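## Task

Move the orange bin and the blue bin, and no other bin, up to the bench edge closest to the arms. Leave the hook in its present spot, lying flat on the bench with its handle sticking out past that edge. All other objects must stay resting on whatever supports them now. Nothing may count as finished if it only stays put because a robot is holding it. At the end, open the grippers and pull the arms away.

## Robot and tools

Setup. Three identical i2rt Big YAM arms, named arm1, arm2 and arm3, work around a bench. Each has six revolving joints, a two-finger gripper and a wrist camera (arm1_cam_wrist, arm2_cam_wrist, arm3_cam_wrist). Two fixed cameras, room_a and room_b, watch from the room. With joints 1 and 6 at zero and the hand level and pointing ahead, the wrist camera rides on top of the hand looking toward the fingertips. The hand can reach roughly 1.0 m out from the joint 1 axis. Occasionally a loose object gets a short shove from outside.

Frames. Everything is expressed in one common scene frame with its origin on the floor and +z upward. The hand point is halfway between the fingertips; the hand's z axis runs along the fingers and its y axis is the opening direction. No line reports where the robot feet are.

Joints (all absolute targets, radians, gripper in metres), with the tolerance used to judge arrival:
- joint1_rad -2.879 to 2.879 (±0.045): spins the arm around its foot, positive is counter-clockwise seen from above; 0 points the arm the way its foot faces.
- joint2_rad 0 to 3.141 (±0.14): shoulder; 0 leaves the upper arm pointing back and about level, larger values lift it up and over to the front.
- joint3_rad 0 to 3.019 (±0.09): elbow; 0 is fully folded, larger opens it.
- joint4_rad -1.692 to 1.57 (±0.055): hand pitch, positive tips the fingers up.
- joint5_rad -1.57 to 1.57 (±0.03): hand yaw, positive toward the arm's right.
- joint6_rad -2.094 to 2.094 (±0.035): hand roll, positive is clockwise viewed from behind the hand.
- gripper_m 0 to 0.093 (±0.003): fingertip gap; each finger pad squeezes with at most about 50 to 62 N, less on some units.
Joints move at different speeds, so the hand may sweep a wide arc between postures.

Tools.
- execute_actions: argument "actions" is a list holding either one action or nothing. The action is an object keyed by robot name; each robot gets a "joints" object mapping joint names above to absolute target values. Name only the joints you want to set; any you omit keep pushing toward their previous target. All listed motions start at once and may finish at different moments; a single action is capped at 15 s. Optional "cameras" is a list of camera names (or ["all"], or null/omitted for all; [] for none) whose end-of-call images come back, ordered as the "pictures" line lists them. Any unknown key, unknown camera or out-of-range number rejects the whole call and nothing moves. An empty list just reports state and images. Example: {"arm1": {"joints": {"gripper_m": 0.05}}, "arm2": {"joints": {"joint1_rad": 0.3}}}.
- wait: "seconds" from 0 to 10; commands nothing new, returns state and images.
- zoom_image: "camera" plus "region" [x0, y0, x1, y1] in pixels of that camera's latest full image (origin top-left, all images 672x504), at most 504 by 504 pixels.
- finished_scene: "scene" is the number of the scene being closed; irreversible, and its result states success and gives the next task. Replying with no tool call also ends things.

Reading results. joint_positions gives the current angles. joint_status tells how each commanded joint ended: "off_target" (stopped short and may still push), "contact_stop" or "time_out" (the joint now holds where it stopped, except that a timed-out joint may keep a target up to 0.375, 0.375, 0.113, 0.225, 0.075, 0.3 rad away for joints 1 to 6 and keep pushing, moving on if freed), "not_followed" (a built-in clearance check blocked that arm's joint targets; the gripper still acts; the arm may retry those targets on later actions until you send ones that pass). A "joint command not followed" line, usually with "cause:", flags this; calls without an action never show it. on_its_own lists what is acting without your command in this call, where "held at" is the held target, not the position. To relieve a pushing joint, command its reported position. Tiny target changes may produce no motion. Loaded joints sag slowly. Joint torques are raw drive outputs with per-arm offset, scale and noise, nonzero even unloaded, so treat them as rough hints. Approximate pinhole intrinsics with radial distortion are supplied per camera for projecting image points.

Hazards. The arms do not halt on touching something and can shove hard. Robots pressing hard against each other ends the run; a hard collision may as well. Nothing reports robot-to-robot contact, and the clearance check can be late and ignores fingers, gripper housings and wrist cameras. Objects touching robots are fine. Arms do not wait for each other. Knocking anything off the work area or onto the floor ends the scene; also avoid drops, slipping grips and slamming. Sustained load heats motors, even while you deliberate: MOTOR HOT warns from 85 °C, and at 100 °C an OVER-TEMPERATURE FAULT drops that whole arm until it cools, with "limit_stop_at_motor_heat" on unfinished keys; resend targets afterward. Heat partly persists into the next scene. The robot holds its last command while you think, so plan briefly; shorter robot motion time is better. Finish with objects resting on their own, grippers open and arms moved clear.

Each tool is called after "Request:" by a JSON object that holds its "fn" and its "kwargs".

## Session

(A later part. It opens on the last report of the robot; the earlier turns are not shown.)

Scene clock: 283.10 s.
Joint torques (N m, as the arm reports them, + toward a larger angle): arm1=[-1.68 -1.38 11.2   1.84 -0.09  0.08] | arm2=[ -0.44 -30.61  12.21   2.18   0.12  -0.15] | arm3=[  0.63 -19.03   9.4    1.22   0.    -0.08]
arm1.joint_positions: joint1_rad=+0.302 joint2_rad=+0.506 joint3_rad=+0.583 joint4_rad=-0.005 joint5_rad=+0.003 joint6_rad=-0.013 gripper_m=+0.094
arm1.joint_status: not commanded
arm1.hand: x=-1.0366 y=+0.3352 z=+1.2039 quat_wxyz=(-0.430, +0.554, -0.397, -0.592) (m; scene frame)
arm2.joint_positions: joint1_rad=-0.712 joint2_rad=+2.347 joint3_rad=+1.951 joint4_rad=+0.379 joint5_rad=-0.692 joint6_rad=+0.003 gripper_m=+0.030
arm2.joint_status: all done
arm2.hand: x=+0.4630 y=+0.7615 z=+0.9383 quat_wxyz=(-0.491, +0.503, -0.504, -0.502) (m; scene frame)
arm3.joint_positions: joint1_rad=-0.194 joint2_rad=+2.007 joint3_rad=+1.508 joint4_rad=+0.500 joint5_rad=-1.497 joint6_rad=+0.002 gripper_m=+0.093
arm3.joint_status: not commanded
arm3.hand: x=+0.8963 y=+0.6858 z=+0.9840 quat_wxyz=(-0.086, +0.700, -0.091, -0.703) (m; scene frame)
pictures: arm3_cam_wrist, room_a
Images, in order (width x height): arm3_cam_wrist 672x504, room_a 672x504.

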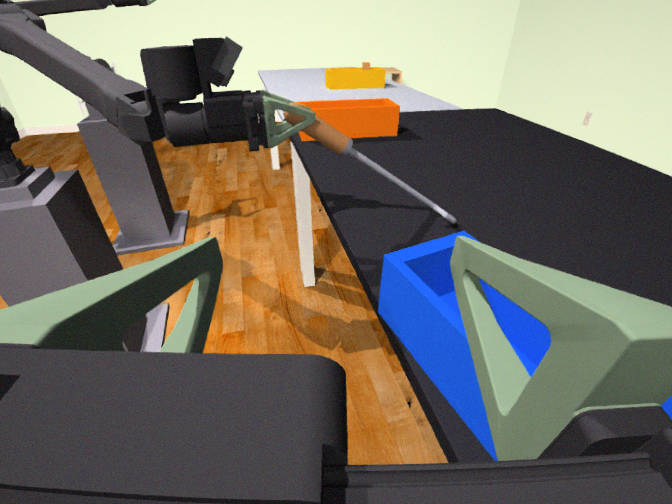

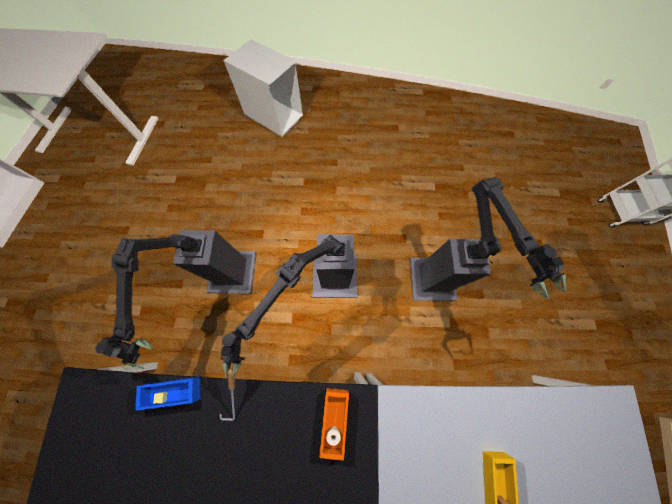

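Request:
{"fn": "execute_actions", "kwargs": {"actions": [{"arm2":{"joints":{"joint2_rad":2.47,"joint4_rad":0.5}}}], "cameras": []}}

Request:
{"fn": "execute_actions", "kwargs": {"actions": [{"arm2":{"joints":{"joint2_rad":2.58,"joint4_rad":0.55}}}], "cameras": ["arm3_cam_wrist","arm2_cam_wrist"]}}

Scene clock: 286.40 s.
Joint torques (N m, as the arm reports them, + toward a larger angle): arm1=[-1.66 -1.41 11.19  1.84 -0.09  0.08] | arm2=[ -0.58 -31.26  11.78   1.88   0.11  -0.08] | arm3=[  0.25 -18.54   9.41   1.17  -0.02  -0.06]
arm1.joint_positions: joint1_rad=+0.302 joint2_rad=+0.506 joint3_rad=+0.583 joint4_rad=-0.005 joint5_rad=+0.003 joint6_rad=-0.013 gripper_m=+0.094
arm1.joint_status: not commanded
arm1.hand: x=-1.0366 y=+0.3352 z=+1.2039 quat_wxyz=(-0.430, +0.554, -0.397, -0.592) (m; scene frame)
arm2.joint_positions: joint1_rad=-0.712 joint2_rad=+2.490 joint3_rad=+1.951 joint4_rad=+0.487 joint5_rad=-0.692 joint6_rad=-0.007 gripper_m=+0.030
arm2.joint_status: all done
arm2.hand: x=+0.4655 y=+0.7643 z=+0.8352 quat_wxyz=(-0.481, +0.506, -0.514, -0.498) (m; scene frame)
arm3.joint_positions: joint1_rad=-0.194 joint2_rad=+2.007 joint3_rad=+1.508 joint4_rad=+0.500 joint5_rad=-1.497 joint6_rad=+0.002 gripper_m=+0.093
arm3.joint_status: not commanded
arm3.hand: x=+0.8963 y=+0.6858 z=+0.9840 quat_wxyz=(-0.086, +0.700, -0.091, -0.703) (m; scene frame)
pictures: none
No camera images: the call's "cameras" was empty. Leave "cameras" out to get every camera's image.

Scene clock: 287.53 s.
Joint torques (N m, as the arm reports them, + toward a larger angle): arm1=[-1.69 -1.45 11.19  1.84 -0.09  0.08] | arm2=[ -0.09 -28.63  11.28   1.28  -0.01  -0.07] | arm3=[  0.16 -19.44   9.58   1.27   0.02  -0.04]
arm1.joint_positions: joint1_rad=+0.302 joint2_rad=+0.506 joint3_rad=+0.583 joint4_rad=-0.005 joint5_rad=+0.003 joint6_rad=-0.013 gripper_m=+0.094
arm1.joint_status: not commanded
arm1.hand: x=-1.0366 y=+0.3352 z=+1.2039 quat_wxyz=(-0.430, +0.554, -0.397, -0.592) (m; scene frame)
arm2.joint_positions: joint1_rad=-0.712 joint2_rad=+2.572 joint3_rad=+1.952 joint4_rad=+0.554 joint5_rad=-0.689 joint6_rad=-0.008 gripper_m=+0.030
arm2.joint_status: all done
arm2.hand: x=+0.4636 y=+0.7613 z=+0.7782 quat_wxyz=(-0.478, +0.506, -0.519, -0.496) (m; scene frame)
arm3.joint_positions: joint1_rad=-0.194 joint2_rad=+2.007 joint3_rad=+1.508 joint4_rad=+0.500 joint5_rad=-1.497 joint6_rad=+0.002 gripper_m=+0.093
arm3.joint_status: not commanded
arm3.hand: x=+0.8963 y=+0.6858 z=+0.9840 quat_wxyz=(-0.086, +0.700, -0.091, -0.703) (m; scene frame)
pictures: arm2_cam_wrist, arm3_cam_wrist
Images, in order (width x height): arm2_cam_wrist 672x504, arm3_cam_wrist 672x504.

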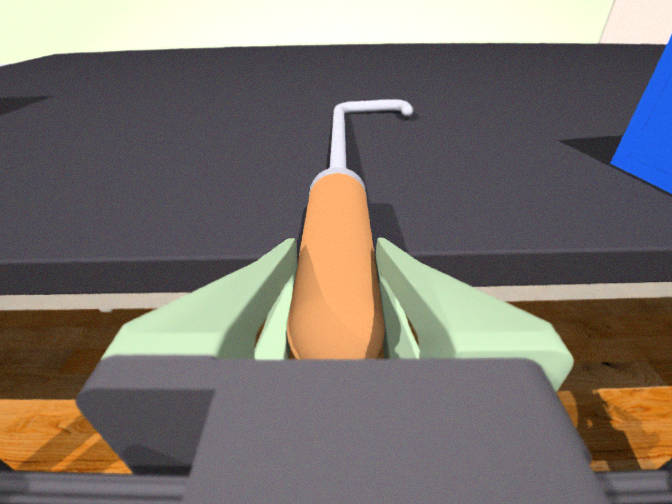

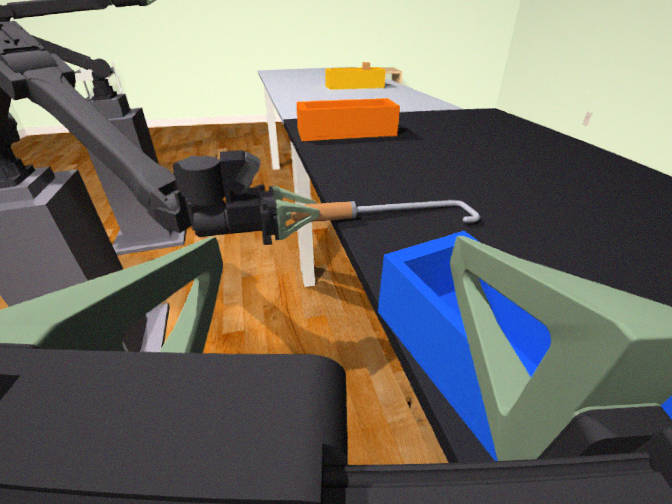

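Request:
{"fn": "execute_actions", "kwargs": {"actions": [{"arm2":{"joints":{"gripper_m":0.093}},"arm3":{"joints":{"joint3_rad":1.91,"joint4_rad":0.62,"joint5_rad":0.68,"joint6_rad":1.58}}}], "cameras": []}}

Request:
{"fn": "execute_actions", "kwargs": {"actions": [{"arm2":{"joints":{"joint2_rad":2.0}},"arm3":{"joints":{"joint1_rad":0.1}}}], "cameras": []}}

Request:
{"fn": "execute_actions", "kwargs": {"actions": [{"arm2":{"joints":{"joint1_rad":0.3,"joint3_rad":1.4,"joint4_rad":0.6,"joint5_rad":1.55}},"arm3":{"joints":{"joint1_rad":0.82}}}], "cameras": []}}

Request:
{"fn": "execute_actions", "kwargs": {"actions": [{"arm3":{"joints":{"joint2_rad":2.52}}}], "cameras": ["arm3_cam_wrist","arm2_cam_wrist"]}}

Scene clock: 296.87 s.
Joint torques (N m, as the arm reports them, + toward a larger angle): arm1=[-1.72 -1.4  11.2   1.84 -0.09  0.08] | arm2=[ -0.33 -28.2   11.41   1.2    0.02  -0.09] | arm3=[ -0.06 -18.27  15.15   1.48   0.     0.05]
arm1.joint_positions: joint1_rad=+0.302 joint2_rad=+0.506 joint3_rad=+0.583 joint4_rad=-0.005 joint5_rad=+0.003 joint6_rad=-0.013 gripper_m=+0.094
arm1.joint_status: not commanded
arm1.hand: x=-1.0366 y=+0.3352 z=+1.2039 quat_wxyz=(-0.430, +0.554, -0.397, -0.592) (m; scene frame)
arm2.joint_positions: joint1_rad=-0.712 joint2_rad=+2.572 joint3_rad=+1.952 joint4_rad=+0.554 joint5_rad=-0.689 joint6_rad=-0.008 gripper_m=+0.093
arm2.joint_status: all done
arm2.hand: x=+0.4636 y=+0.7613 z=+0.7782 quat_wxyz=(-0.478, +0.506, -0.519, -0.496) (m; scene frame)
arm3.joint_positions: joint1_rad=-0.194 joint2_rad=+1.984 joint3_rad=+1.872 joint4_rad=+0.613 joint5_rad=+0.677 joint6_rad=+1.564 gripper_m=+0.093
arm3.joint_status: all done
arm3.hand: x=+1.1955 y=+0.7684 z=+1.2279 quat_wxyz=(-0.243, -0.327, -0.457, -0.791) (m; scene frame)
pictures: none
No camera images: the call's "cameras" was empty. Leave "cameras" out to get every camera's image.

Scene clock: 298.93 s.
Joint torques (N m, as the arm reports them, + toward a larger angle): arm1=[-1.67 -1.41 11.2   1.84 -0.09  0.08] | arm2=[ -0.45 -25.18   9.38   0.97   0.22  -0.03] | arm3=[  1.6  -18.28  15.3    1.48  -0.04   0.  ]
arm1.joint_positions: joint1_rad=+0.302 joint2_rad=+0.506 joint3_rad=+0.583 joint4_rad=-0.005 joint5_rad=+0.003 joint6_rad=-0.013 gripper_m=+0.094
arm1.joint_status: not commanded
arm1.hand: x=-1.0366 y=+0.3352 z=+1.2039 quat_wxyz=(-0.430, +0.554, -0.397, -0.592) (m; scene frame)
arm2.joint_positions: joint1_rad=-0.712 joint2_rad=+2.010 joint3_rad=+1.995 joint4_rad=+0.551 joint5_rad=-0.689 joint6_rad=-0.008 gripper_m=+0.093
arm2.joint_status: all done
arm2.hand: x=+0.4058 y=+0.6914 z=+1.2807 quat_wxyz=(-0.669, +0.467, -0.292, -0.499) (m; scene frame)
arm3.joint_positions: joint1_rad=+0.092 joint2_rad=+1.984 joint3_rad=+1.872 joint4_rad=+0.613 joint5_rad=+0.678 joint6_rad=+1.565 gripper_m=+0.093
arm3.joint_status: all done
arm3.hand: x=+0.9693 y=+0.8069 z=+1.2286 quat_wxyz=(-0.127, -0.260, -0.499, -0.817) (m; scene frame)
pictures: none
No camera images: the call's "cameras" was empty. Leave "cameras" out to get every camera's image.

Scene clock: 300.97 s.
Joint torques (N m, as the arm reports them, + toward a larger angle): arm1=[-1.69 -1.4  11.19  1.84 -0.09  0.08] | arm2=[  0.11 -22.93   7.43   1.27   0.19  -0.06] | arm3=[  1.12 -17.9   15.2    1.58  -0.05   0.02]
arm1.joint_positions: joint1_rad=+0.302 joint2_rad=+0.506 joint3_rad=+0.583 joint4_rad=-0.005 joint5_rad=+0.003 joint6_rad=-0.013 gripper_m=+0.094
arm1.joint_status: not commanded
arm1.hand: x=-1.0366 y=+0.3352 z=+1.2039 quat_wxyz=(-0.430, +0.554, -0.397, -0.592) (m; scene frame)
arm2.joint_positions: joint1_rad=+0.297 joint2_rad=+2.008 joint3_rad=+1.402 joint4_rad=+0.591 joint5_rad=+1.545 joint6_rad=-0.010 gripper_m=+0.093
arm2.joint_status: all done
arm2.hand: x=-0.0574 y=+0.6570 z=+0.9616 quat_wxyz=(-0.698, +0.132, -0.694, -0.115) (m; scene frame)
arm3.joint_positions: joint1_rad=+0.813 joint2_rad=+1.984 joint3_rad=+1.872 joint4_rad=+0.613 joint5_rad=+0.678 joint6_rad=+1.565 gripper_m=+0.093
arm3.joint_status: all done
arm3.hand: x=+0.4324 y=+0.6207 z=+1.2315 quat_wxyz=(+0.171, -0.069, -0.557, -0.810) (m; scene frame)
pictures: none
No camera images: the call's "cameras" was empty. Leave "cameras" out to get every camera's image.

Scene clock: 302.63 s.
Joint torques (N m, as the arm reports them, + toward a larger angle): arm1=[-1.68 -1.41 11.19  1.84 -0.09  0.08] | arm2=[ -0.43 -22.85   7.5    1.24   0.21  -0.07] | arm3=[  1.49 -22.95  12.16   1.78   0.17  -0.04]
arm1.joint_positions: joint1_rad=+0.302 joint2_rad=+0.506 joint3_rad=+0.583 joint4_rad=-0.005 joint5_rad=+0.003 joint6_rad=-0.013 gripper_m=+0.094
arm1.joint_status: not commanded
arm1.hand: x=-1.0366 y=+0.3352 z=+1.2039 quat_wxyz=(-0.430, +0.554, -0.397, -0.592) (m; scene frame)
arm2.joint_positions: joint1_rad=+0.297 joint2_rad=+2.008 joint3_rad=+1.402 joint4_rad=+0.591 joint5_rad=+1.545 joint6_rad=-0.010 gripper_m=+0.093
arm2.joint_status: not commanded
arm2.hand: x=-0.0574 y=+0.6570 z=+0.9616 quat_wxyz=(-0.698, +0.132, -0.694, -0.115) (m; scene frame)
arm3.joint_positions: joint1_rad=+0.813 joint2_rad=+2.518 joint3_rad=+1.889 joint4_rad=+0.611 joint5_rad=+0.678 joint6_rad=+1.567 gripper_m=+0.093
arm3.joint_status: all done
arm3.hand: x=+0.3660 y=+0.6772 z=+0.7925 quat_wxyz=(+0.050, +0.057, -0.711, -0.699) (m; scene frame)
pictures: arm2_cam_wrist, arm3_cam_wrist
Images, in order (width x height): arm2_cam_wrist 672x504, arm3_cam_wrist 672x504.

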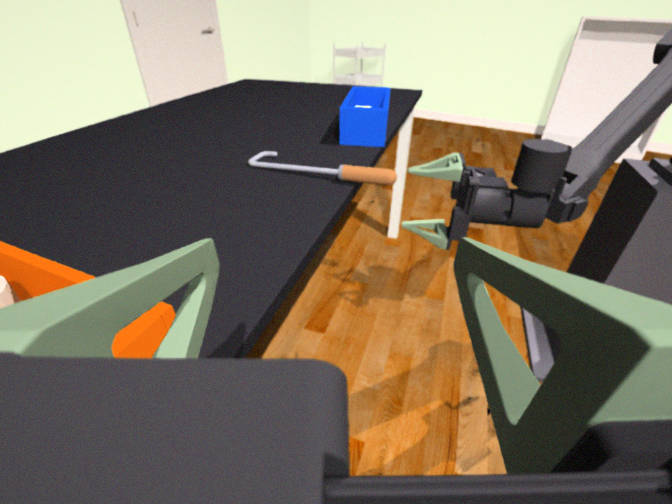

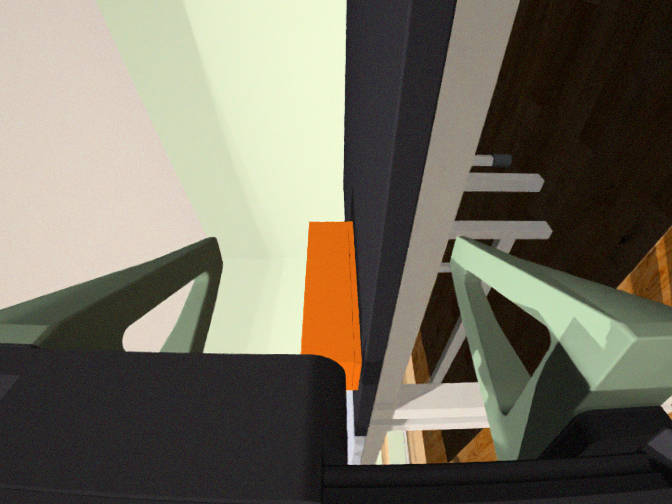

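Request:
{"fn": "execute_actions", "kwargs": {"actions": [{"arm3":{"joints":{"joint1_rad":0.68,"joint4_rad":0.55}}}], "cameras": ["arm3_cam_wrist","arm2_cam_wrist","room_a"]}}

Request:
{"fn": "zoom_image", "kwargs": {"camera": "room_a", "region": [180,330,300,430]}}

Scene clock: 306.20 s.
Joint torques (N m, as the arm reports them, + toward a larger angle): arm1=[-1.66 -1.42 11.2   1.84 -0.09  0.08] | arm2=[ -0.22 -22.33   7.43   1.32   0.2   -0.05] | arm3=[  1.16 -23.    12.38   1.23   0.15   0.01]
arm1.joint_positions: joint1_rad=+0.302 joint2_rad=+0.506 joint3_rad=+0.583 joint4_rad=-0.005 joint5_rad=+0.003 joint6_rad=-0.013 gripper_m=+0.094
arm1.joint_status: not commanded
arm1.hand: x=-1.0366 y=+0.3352 z=+1.2039 quat_wxyz=(-0.430, +0.554, -0.397, -0.592) (m; scene frame)
arm2.joint_positions: joint1_rad=+0.297 joint2_rad=+2.008 joint3_rad=+1.402 joint4_rad=+0.591 joint5_rad=+1.545 joint6_rad=-0.010 gripper_m=+0.093
arm2.joint_status: not commanded
arm2.hand: x=-0.0574 y=+0.6570 z=+0.9616 quat_wxyz=(-0.698, +0.132, -0.694, -0.115) (m; scene frame)
arm3.joint_positions: joint1_rad=+0.681 joint2_rad=+2.518 joint3_rad=+1.889 joint4_rad=+0.559 joint5_rad=+0.679 joint6_rad=+1.567 gripper_m=+0.093
arm3.joint_status: all done
arm3.hand: x=+0.4610 y=+0.7474 z=+0.7807 quat_wxyz=(-0.009, +0.022, -0.728, -0.685) (m; scene frame)
pictures: arm2_cam_wrist, arm3_cam_wrist, room_a
Images, in order (width x height): arm2_cam_wrist 672x504, arm3_cam_wrist 672x504, room_a 672x504.

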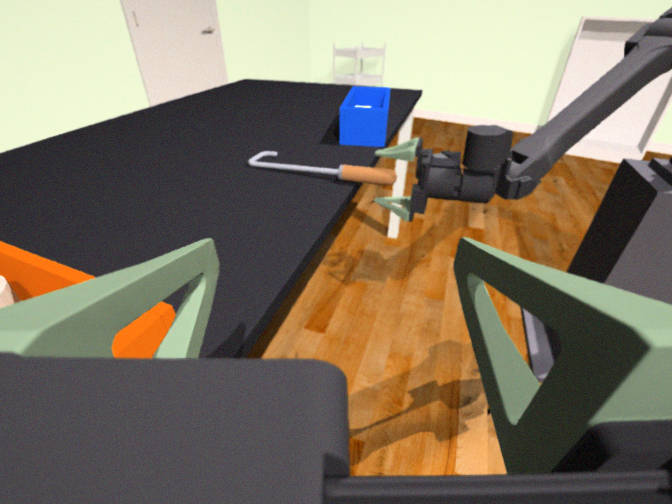

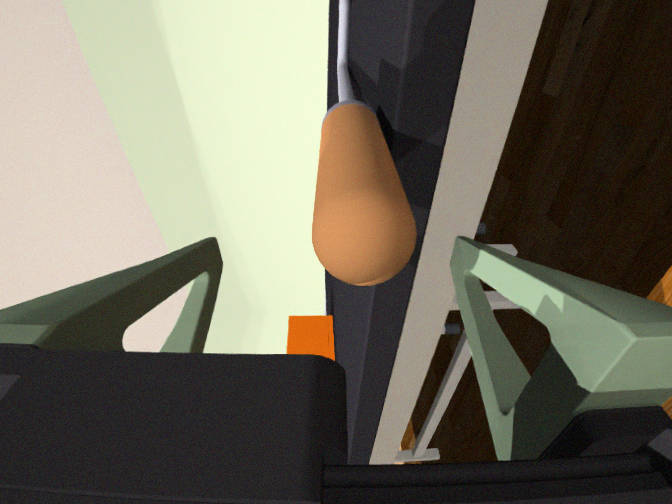

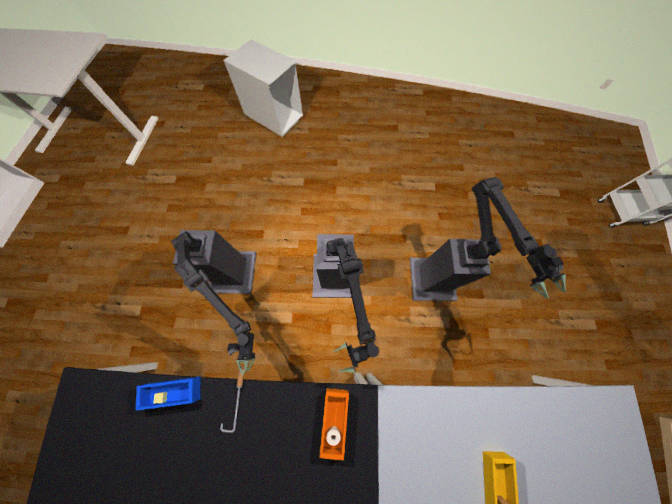

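Region (180, 330, 300, 430) of room_a's 672x504 image, scaled by 4.200, with more detail than that image has.

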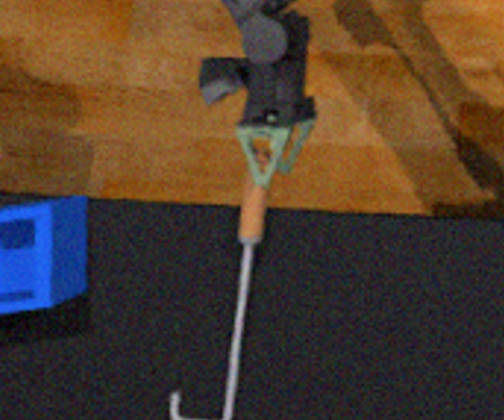

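Needs ~1.8 cm more +x (arm offsets differ).

Request:
{"fn": "execute_actions", "kwargs": {"actions": [{"arm3":{"joints":{"joint1_rad":0.653,"joint4_rad":0.52}}}], "cameras": []}}

Request:
{"fn": "execute_actions", "kwargs": {"actions": [{"arm3":{"joints":{"gripper_m":0}}}], "cameras": ["arm3_cam_wrist","arm2_cam_wrist"]}}

Scene clock: 310.00 s.
Joint torques (N m, as the arm reports them, + toward a larger angle): arm1=[-1.69 -1.41 11.19  1.83 -0.09  0.08] | arm2=[ -0.31 -22.42   7.43   1.29   0.2   -0.06] | arm3=[  0.54 -22.71  12.13   1.09   0.18   0.02]
arm1.joint_positions: joint1_rad=+0.302 joint2_rad=+0.506 joint3_rad=+0.583 joint4_rad=-0.005 joint5_rad=+0.003 joint6_rad=-0.013 gripper_m=+0.094
arm1.joint_status: not commanded
arm1.hand: x=-1.0366 y=+0.3352 z=+1.2039 quat_wxyz=(-0.430, +0.554, -0.397, -0.592) (m; scene frame)
arm2.joint_positions: joint1_rad=+0.297 joint2_rad=+2.008 joint3_rad=+1.402 joint4_rad=+0.591 joint5_rad=+1.545 joint6_rad=-0.010 gripper_m=+0.093
arm2.joint_status: not commanded
arm2.hand: x=-0.0574 y=+0.6570 z=+0.9616 quat_wxyz=(-0.698, +0.132, -0.694, -0.115) (m; scene frame)
arm3.joint_positions: joint1_rad=+0.657 joint2_rad=+2.518 joint3_rad=+1.889 joint4_rad=+0.529 joint5_rad=+0.679 joint6_rad=+1.567 gripper_m=+0.093
arm3.joint_status: all done
arm3.hand: x=+0.4789 y=+0.7581 z=+0.7745 quat_wxyz=(-0.024, +0.020, -0.736, -0.677) (m; scene frame)
pictures: none
No camera images: the call's "cameras" was empty. Leave "cameras" out to get every camera's image.

Scene clock: 310.70 s.
Joint torques (N m, as the arm reports them, + toward a larger angle): arm1=[-1.68 -1.4  11.2   1.83 -0.09  0.08] | arm2=[ -0.12 -22.62   7.44   1.25   0.2   -0.06] | arm3=[  0.9  -22.56  12.21   1.17   0.23   0.01]
arm1.joint_positions: joint1_rad=+0.302 joint2_rad=+0.506 joint3_rad=+0.583 joint4_rad=-0.005 joint5_rad=+0.003 joint6_rad=-0.013 gripper_m=+0.094
arm1.joint_status: not commanded
arm1.hand: x=-1.0366 y=+0.3352 z=+1.2039 quat_wxyz=(-0.430, +0.554, -0.397, -0.592) (m; scene frame)
arm2.joint_positions: joint1_rad=+0.297 joint2_rad=+2.008 joint3_rad=+1.402 joint4_rad=+0.591 joint5_rad=+1.545 joint6_rad=-0.010 gripper_m=+0.093
arm2.joint_status: not commanded
arm2.hand: x=-0.0574 y=+0.6570 z=+0.9616 quat_wxyz=(-0.698, +0.132, -0.694, -0.115) (m; scene frame)
arm3.joint_positions: joint1_rad=+0.657 joint2_rad=+2.518 joint3_rad=+1.889 joint4_rad=+0.528 joint5_rad=+0.679 joint6_rad=+1.567 gripper_m=+0.030
arm3.joint_status: gripper_m off_target (ended at +0.030, target +0.000)
arm3.hand: x=+0.4788 y=+0.7581 z=+0.7743 quat_wxyz=(-0.024, +0.020, -0.736, -0.676) (m; scene frame)
pictures: arm2_cam_wrist, arm3_cam_wrist
Images, in order (width x height): arm2_cam_wrist 672x504, arm3_cam_wrist 672x504.

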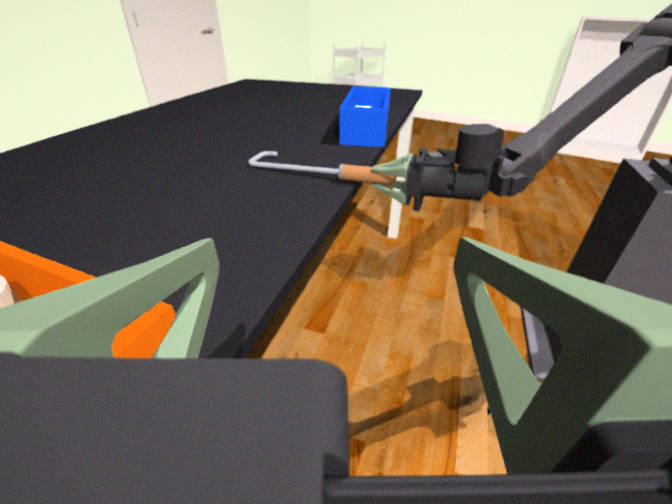

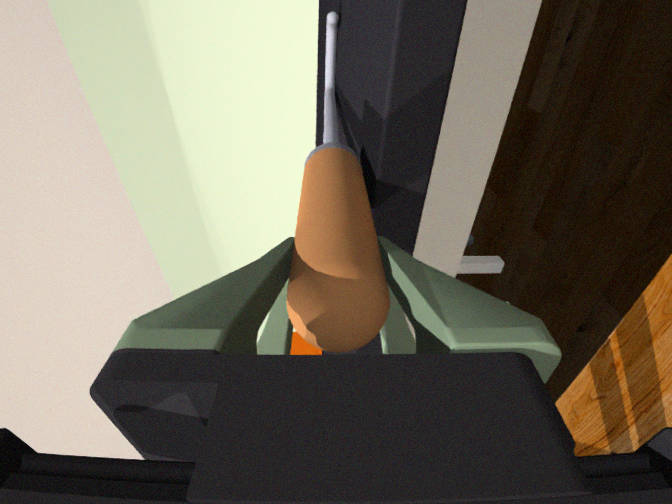

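Request:
{"fn": "execute_actions", "kwargs": {"actions": [{"arm3":{"joints":{"joint2_rad":2.1,"joint4_rad":0.4}},"arm2":{"joints":{"joint1_rad":0.1}}}], "cameras": []}}

Request:
{"fn": "execute_actions", "kwargs": {"actions": [{"arm3":{"joints":{"joint1_rad":-0.49,"joint2_rad":1.85,"joint3_rad":1.4,"joint4_rad":0.6,"joint5_rad":-0.337}}}], "cameras": []}}

Request:
{"fn": "execute_actions", "kwargs": {"actions": [{"arm3":{"joints":{"joint2_rad":2.22,"joint4_rad":0.92,"joint6_rad":1.5}}}], "cameras": ["arm3_cam_wrist","arm2_cam_wrist","room_a"]}}

Scene clock: 318.30 s.
Joint torques (N m, as the arm reports them, + toward a larger angle): arm1=[-1.67 -1.42 11.2   1.83 -0.09  0.08] | arm2=[ -0.98 -22.77   7.4    1.34   0.19  -0.05] | arm3=[  0.4  -23.44  14.25   2.4   -0.06  -0.06]
arm1.joint_positions: joint1_rad=+0.302 joint2_rad=+0.506 joint3_rad=+0.583 joint4_rad=-0.005 joint5_rad=+0.003 joint6_rad=-0.013 gripper_m=+0.094
arm1.joint_status: not commanded
arm1.hand: x=-1.0366 y=+0.3352 z=+1.2039 quat_wxyz=(-0.430, +0.554, -0.397, -0.592) (m; scene frame)
arm2.joint_positions: joint1_rad=+0.102 joint2_rad=+2.008 joint3_rad=+1.402 joint4_rad=+0.591 joint5_rad=+1.546 joint6_rad=-0.010 gripper_m=+0.093
arm2.joint_status: all done
arm2.hand: x=+0.0705 y=+0.6522 z=+0.9618 quat_wxyz=(-0.706, +0.064, -0.704, -0.046) (m; scene frame)
arm3.joint_positions: joint1_rad=+0.657 joint2_rad=+2.128 joint3_rad=+1.881 joint4_rad=+0.376 joint5_rad=+0.683 joint6_rad=+1.572 gripper_m=+0.030
arm3.joint_status: all done
arm3.hand: x=+0.4985 y=+0.7376 z=+1.0729 quat_wxyz=(+0.027, -0.034, -0.672, -0.739) (m; scene frame)
pictures: none
No camera images: the call's "cameras" was empty. Leave "cameras" out to get every camera's image.

Scene clock: 320.13 s.
Joint torques (N m, as the arm reports them, + toward a larger angle): arm1=[-1.71 -1.44 11.19  1.84 -0.09  0.08] | arm2=[ -1.17 -22.83   7.47   1.25   0.18  -0.05] | arm3=[  0.64 -20.29  12.84   3.15   0.17  -0.09]
arm1.joint_positions: joint1_rad=+0.302 joint2_rad=+0.506 joint3_rad=+0.583 joint4_rad=-0.005 joint5_rad=+0.003 joint6_rad=-0.013 gripper_m=+0.094
arm1.joint_status: not commanded
arm1.hand: x=-1.0366 y=+0.3352 z=+1.2039 quat_wxyz=(-0.430, +0.554, -0.397, -0.592) (m; scene frame)
arm2.joint_positions: joint1_rad=+0.102 joint2_rad=+2.008 joint3_rad=+1.402 joint4_rad=+0.591 joint5_rad=+1.546 joint6_rad=-0.010 gripper_m=+0.093
arm2.joint_status: not commanded
arm2.hand: x=+0.0705 y=+0.6522 z=+0.9618 quat_wxyz=(-0.706, +0.064, -0.704, -0.046) (m; scene frame)
arm3.joint_positions: joint1_rad=-0.491 joint2_rad=+1.893 joint3_rad=+1.381 joint4_rad=+0.561 joint5_rad=-0.338 joint6_rad=+1.574 gripper_m=+0.030
arm3.joint_status: all done
arm3.hand: x=+1.2508 y=+0.7163 z=+1.0126 quat_wxyz=(-0.052, -0.044, -0.691, -0.719) (m; scene frame)
pictures: none
No camera images: the call's "cameras" was empty. Leave "cameras" out to get every camera's image.

Scene clock: 321.47 s.
Joint torques (N m, as the arm reports them, + toward a larger angle): arm1=[-1.65 -1.4  11.19  1.84 -0.09  0.08] | arm2=[ -0.66 -22.67   7.39   1.29   0.21  -0.06] | arm3=[  0.66 -23.06  11.01   3.48   0.07  -0.35]
arm1.joint_positions: joint1_rad=+0.302 joint2_rad=+0.506 joint3_rad=+0.583 joint4_rad=-0.005 joint5_rad=+0.003 joint6_rad=-0.013 gripper_m=+0.094
arm1.joint_status: not commanded
arm1.hand: x=-1.0366 y=+0.3352 z=+1.2039 quat_wxyz=(-0.430, +0.554, -0.397, -0.592) (m; scene frame)
arm2.joint_positions: joint1_rad=+0.102 joint2_rad=+2.008 joint3_rad=+1.402 joint4_rad=+0.591 joint5_rad=+1.546 joint6_rad=-0.010 gripper_m=+0.093
arm2.joint_status: not commanded
arm2.hand: x=+0.0705 y=+0.6522 z=+0.9618 quat_wxyz=(-0.706, +0.064, -0.704, -0.046) (m; scene frame)
arm3.joint_positions: joint1_rad=-0.491 joint2_rad=+2.275 joint3_rad=+1.372 joint4_rad=+0.876 joint5_rad=-0.337 joint6_rad=+1.517 gripper_m=+0.030
arm3.joint_status: all done
arm3.hand: x=+1.2574 y=+0.7294 z=+0.7887 quat_wxyz=(-0.062, -0.035, -0.717, -0.693) (m; scene frame)
pictures: arm2_cam_wrist, arm3_cam_wrist, room_a
Images, in order (width x height): arm2_cam_wrist 672x504, arm3_cam_wrist 672x504, room_a 672x504.

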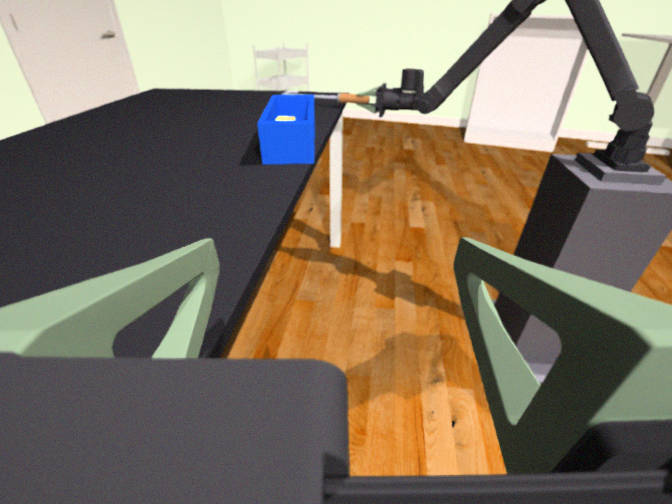

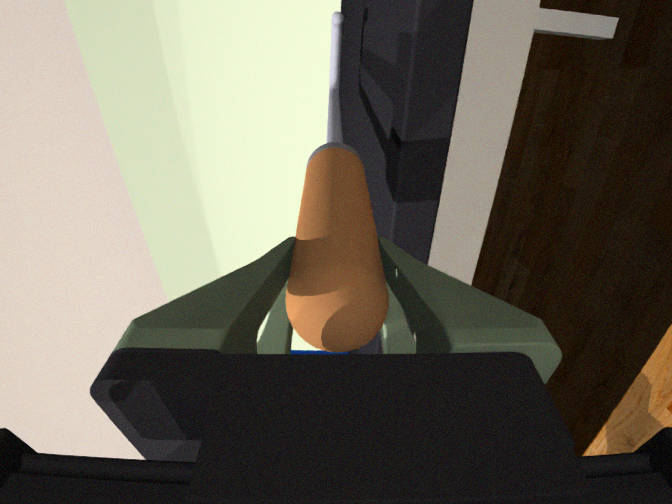

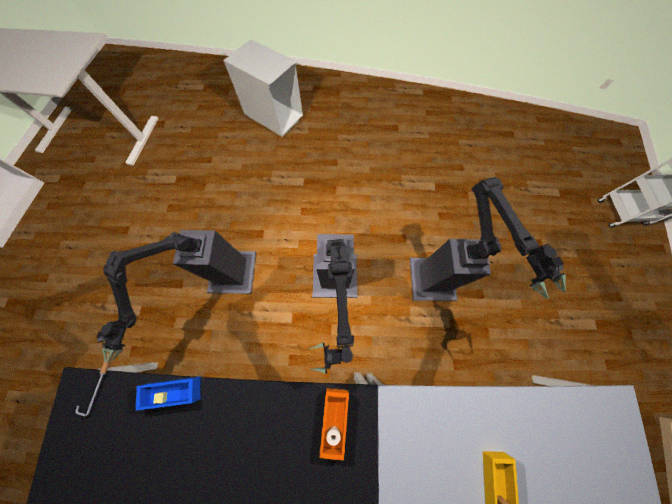

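Request:
{"fn": "execute_actions", "kwargs": {"actions": [{"arm3":{"joints":{"joint2_rad":2.27,"joint4_rad":0.83,"joint5_rad":-0.375}}}], "cameras": []}}

Request:
{"fn": "execute_actions", "kwargs": {"actions": [{"arm3":{"joints":{"gripper_m":0.093}}}], "cameras": ["arm3_cam_wrist"]}}

Request:
{"fn": "execute_actions", "kwargs": {"actions": [{"arm3":{"joints":{"joint1_rad":-0.95}},"arm2":{"joints":{"joint2_rad":1.2}}}], "cameras": ["room_a"]}}

Scene clock: 325.83 s.
Joint torques (N m, as the arm reports them, + toward a larger angle): arm1=[-1.68 -1.4  11.2   1.84 -0.09  0.08] | arm2=[ -0.6  -22.59   7.43   1.28   0.17  -0.06] | arm3=[  0.61 -19.81  11.07   1.93   0.15  -0.24]
arm1.joint_positions: joint1_rad=+0.302 joint2_rad=+0.506 joint3_rad=+0.583 joint4_rad=-0.005 joint5_rad=+0.003 joint6_rad=-0.013 gripper_m=+0.094
arm1.joint_status: not commanded
arm1.hand: x=-1.0366 y=+0.3352 z=+1.2039 quat_wxyz=(-0.430, +0.554, -0.397, -0.592) (m; scene frame)
arm2.joint_positions: joint1_rad=+0.102 joint2_rad=+2.008 joint3_rad=+1.402 joint4_rad=+0.591 joint5_rad=+1.546 joint6_rad=-0.010 gripper_m=+0.093
arm2.joint_status: not commanded
arm2.hand: x=+0.0705 y=+0.6522 z=+0.9618 quat_wxyz=(-0.706, +0.064, -0.704, -0.046) (m; scene frame)
arm3.joint_positions: joint1_rad=-0.491 joint2_rad=+2.276 joint3_rad=+1.372 joint4_rad=+0.827 joint5_rad=-0.377 joint6_rad=+1.510 gripper_m=+0.030
arm3.joint_status: all done
arm3.hand: x=+1.2500 y=+0.7295 z=+0.7762 quat_wxyz=(-0.042, -0.024, -0.734, -0.678) (m; scene frame)
pictures: none
No camera images: the call's "cameras" was empty. Leave "cameras" out to get every camera's image.

Scene clock: 326.53 s.
Joint torques (N m, as the arm reports them, + toward a larger angle): arm1=[-1.69 -1.44 11.19  1.84 -0.09  0.08] | arm2=[ -0.71 -22.67   7.48   1.3    0.17  -0.07] | arm3=[  0.92 -19.64  10.99   1.8    0.18  -0.24]
arm1.joint_positions: joint1_rad=+0.302 joint2_rad=+0.506 joint3_rad=+0.583 joint4_rad=-0.005 joint5_rad=+0.003 joint6_rad=-0.013 gripper_m=+0.094
arm1.joint_status: not commanded
arm1.hand: x=-1.0366 y=+0.3352 z=+1.2039 quat_wxyz=(-0.430, +0.554, -0.397, -0.592) (m; scene frame)
arm2.joint_positions: joint1_rad=+0.102 joint2_rad=+2.008 joint3_rad=+1.402 joint4_rad=+0.591 joint5_rad=+1.546 joint6_rad=-0.010 gripper_m=+0.093
arm2.joint_status: not commanded
arm2.hand: x=+0.0705 y=+0.6522 z=+0.9618 quat_wxyz=(-0.706, +0.064, -0.704, -0.046) (m; scene frame)
arm3.joint_positions: joint1_rad=-0.491 joint2_rad=+2.276 joint3_rad=+1.372 joint4_rad=+0.826 joint5_rad=-0.377 joint6_rad=+1.510 gripper_m=+0.093
arm3.joint_status: all done
arm3.hand: x=+1.2501 y=+0.7295 z=+0.7764 quat_wxyz=(-0.042, -0.025, -0.734, -0.678) (m; scene frame)
pictures: arm3_cam_wrist
Images, in order (width x height): arm3_cam_wrist 672x504.

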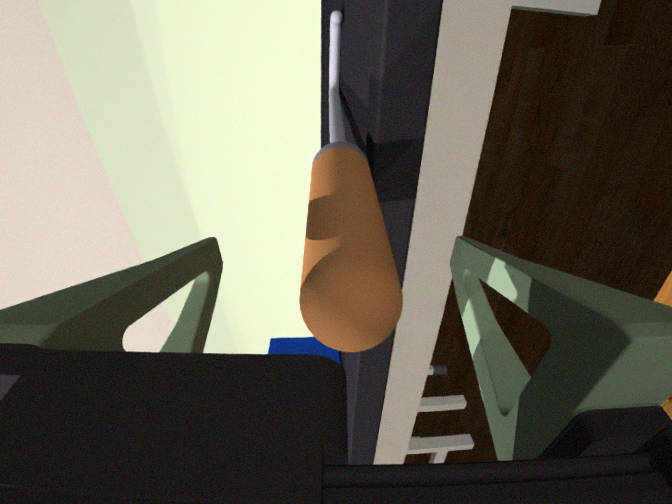

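Scene clock: 328.40 s.
Joint torques (N m, as the arm reports them, + toward a larger angle): arm1=[-1.65 -1.41 11.2   1.84 -0.09  0.08] | arm2=[-0.79 -8.87  8.57  0.37 -0.32 -0.13] | arm3=[ -0.26 -19.69  11.1    1.87   0.03  -0.22]
arm1.joint_positions: joint1_rad=+0.302 joint2_rad=+0.506 joint3_rad=+0.583 joint4_rad=-0.005 joint5_rad=+0.003 joint6_rad=-0.013 gripper_m=+0.094
arm1.joint_status: not commanded
arm1.hand: x=-1.0366 y=+0.3352 z=+1.2039 quat_wxyz=(-0.430, +0.554, -0.397, -0.592) (m; scene frame)
arm2.joint_positions: joint1_rad=+0.102 joint2_rad=+1.208 joint3_rad=+1.395 joint4_rad=+0.601 joint5_rad=+1.546 joint6_rad=-0.010 gripper_m=+0.093
arm2.joint_status: all done
arm2.hand: x=+0.1031 y=+0.4001 z=+1.3713 quat_wxyz=(-0.639, -0.217, -0.666, -0.319) (m; scene frame)
arm3.joint_positions: joint1_rad=-0.941 joint2_rad=+2.276 joint3_rad=+1.372 joint4_rad=+0.826 joint5_rad=-0.374 joint6_rad=+1.510 gripper_m=+0.093
arm3.joint_status: all done
arm3.hand: x=+1.5381 y=+0.5241 z=+0.7762 quat_wxyz=(-0.194, -0.188, -0.710, -0.650) (m; scene frame)
pictures: room_a
Images, in order (width x height): room_a 672x504.

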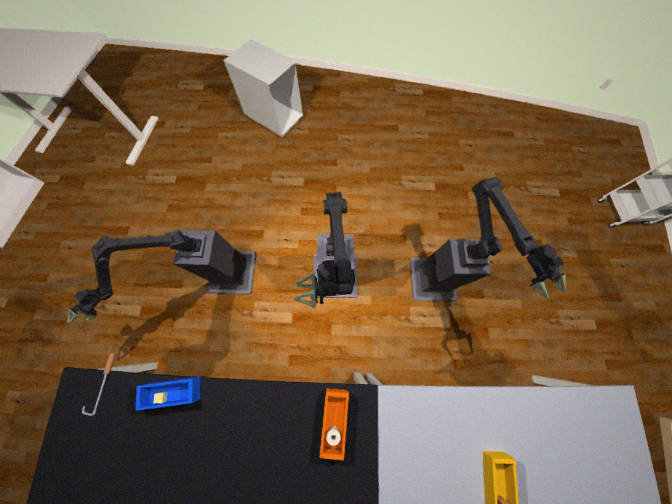

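Request:
{"fn": "finished_scene", "kwargs": {"scene": 1}}

The scene is finished: the task was done.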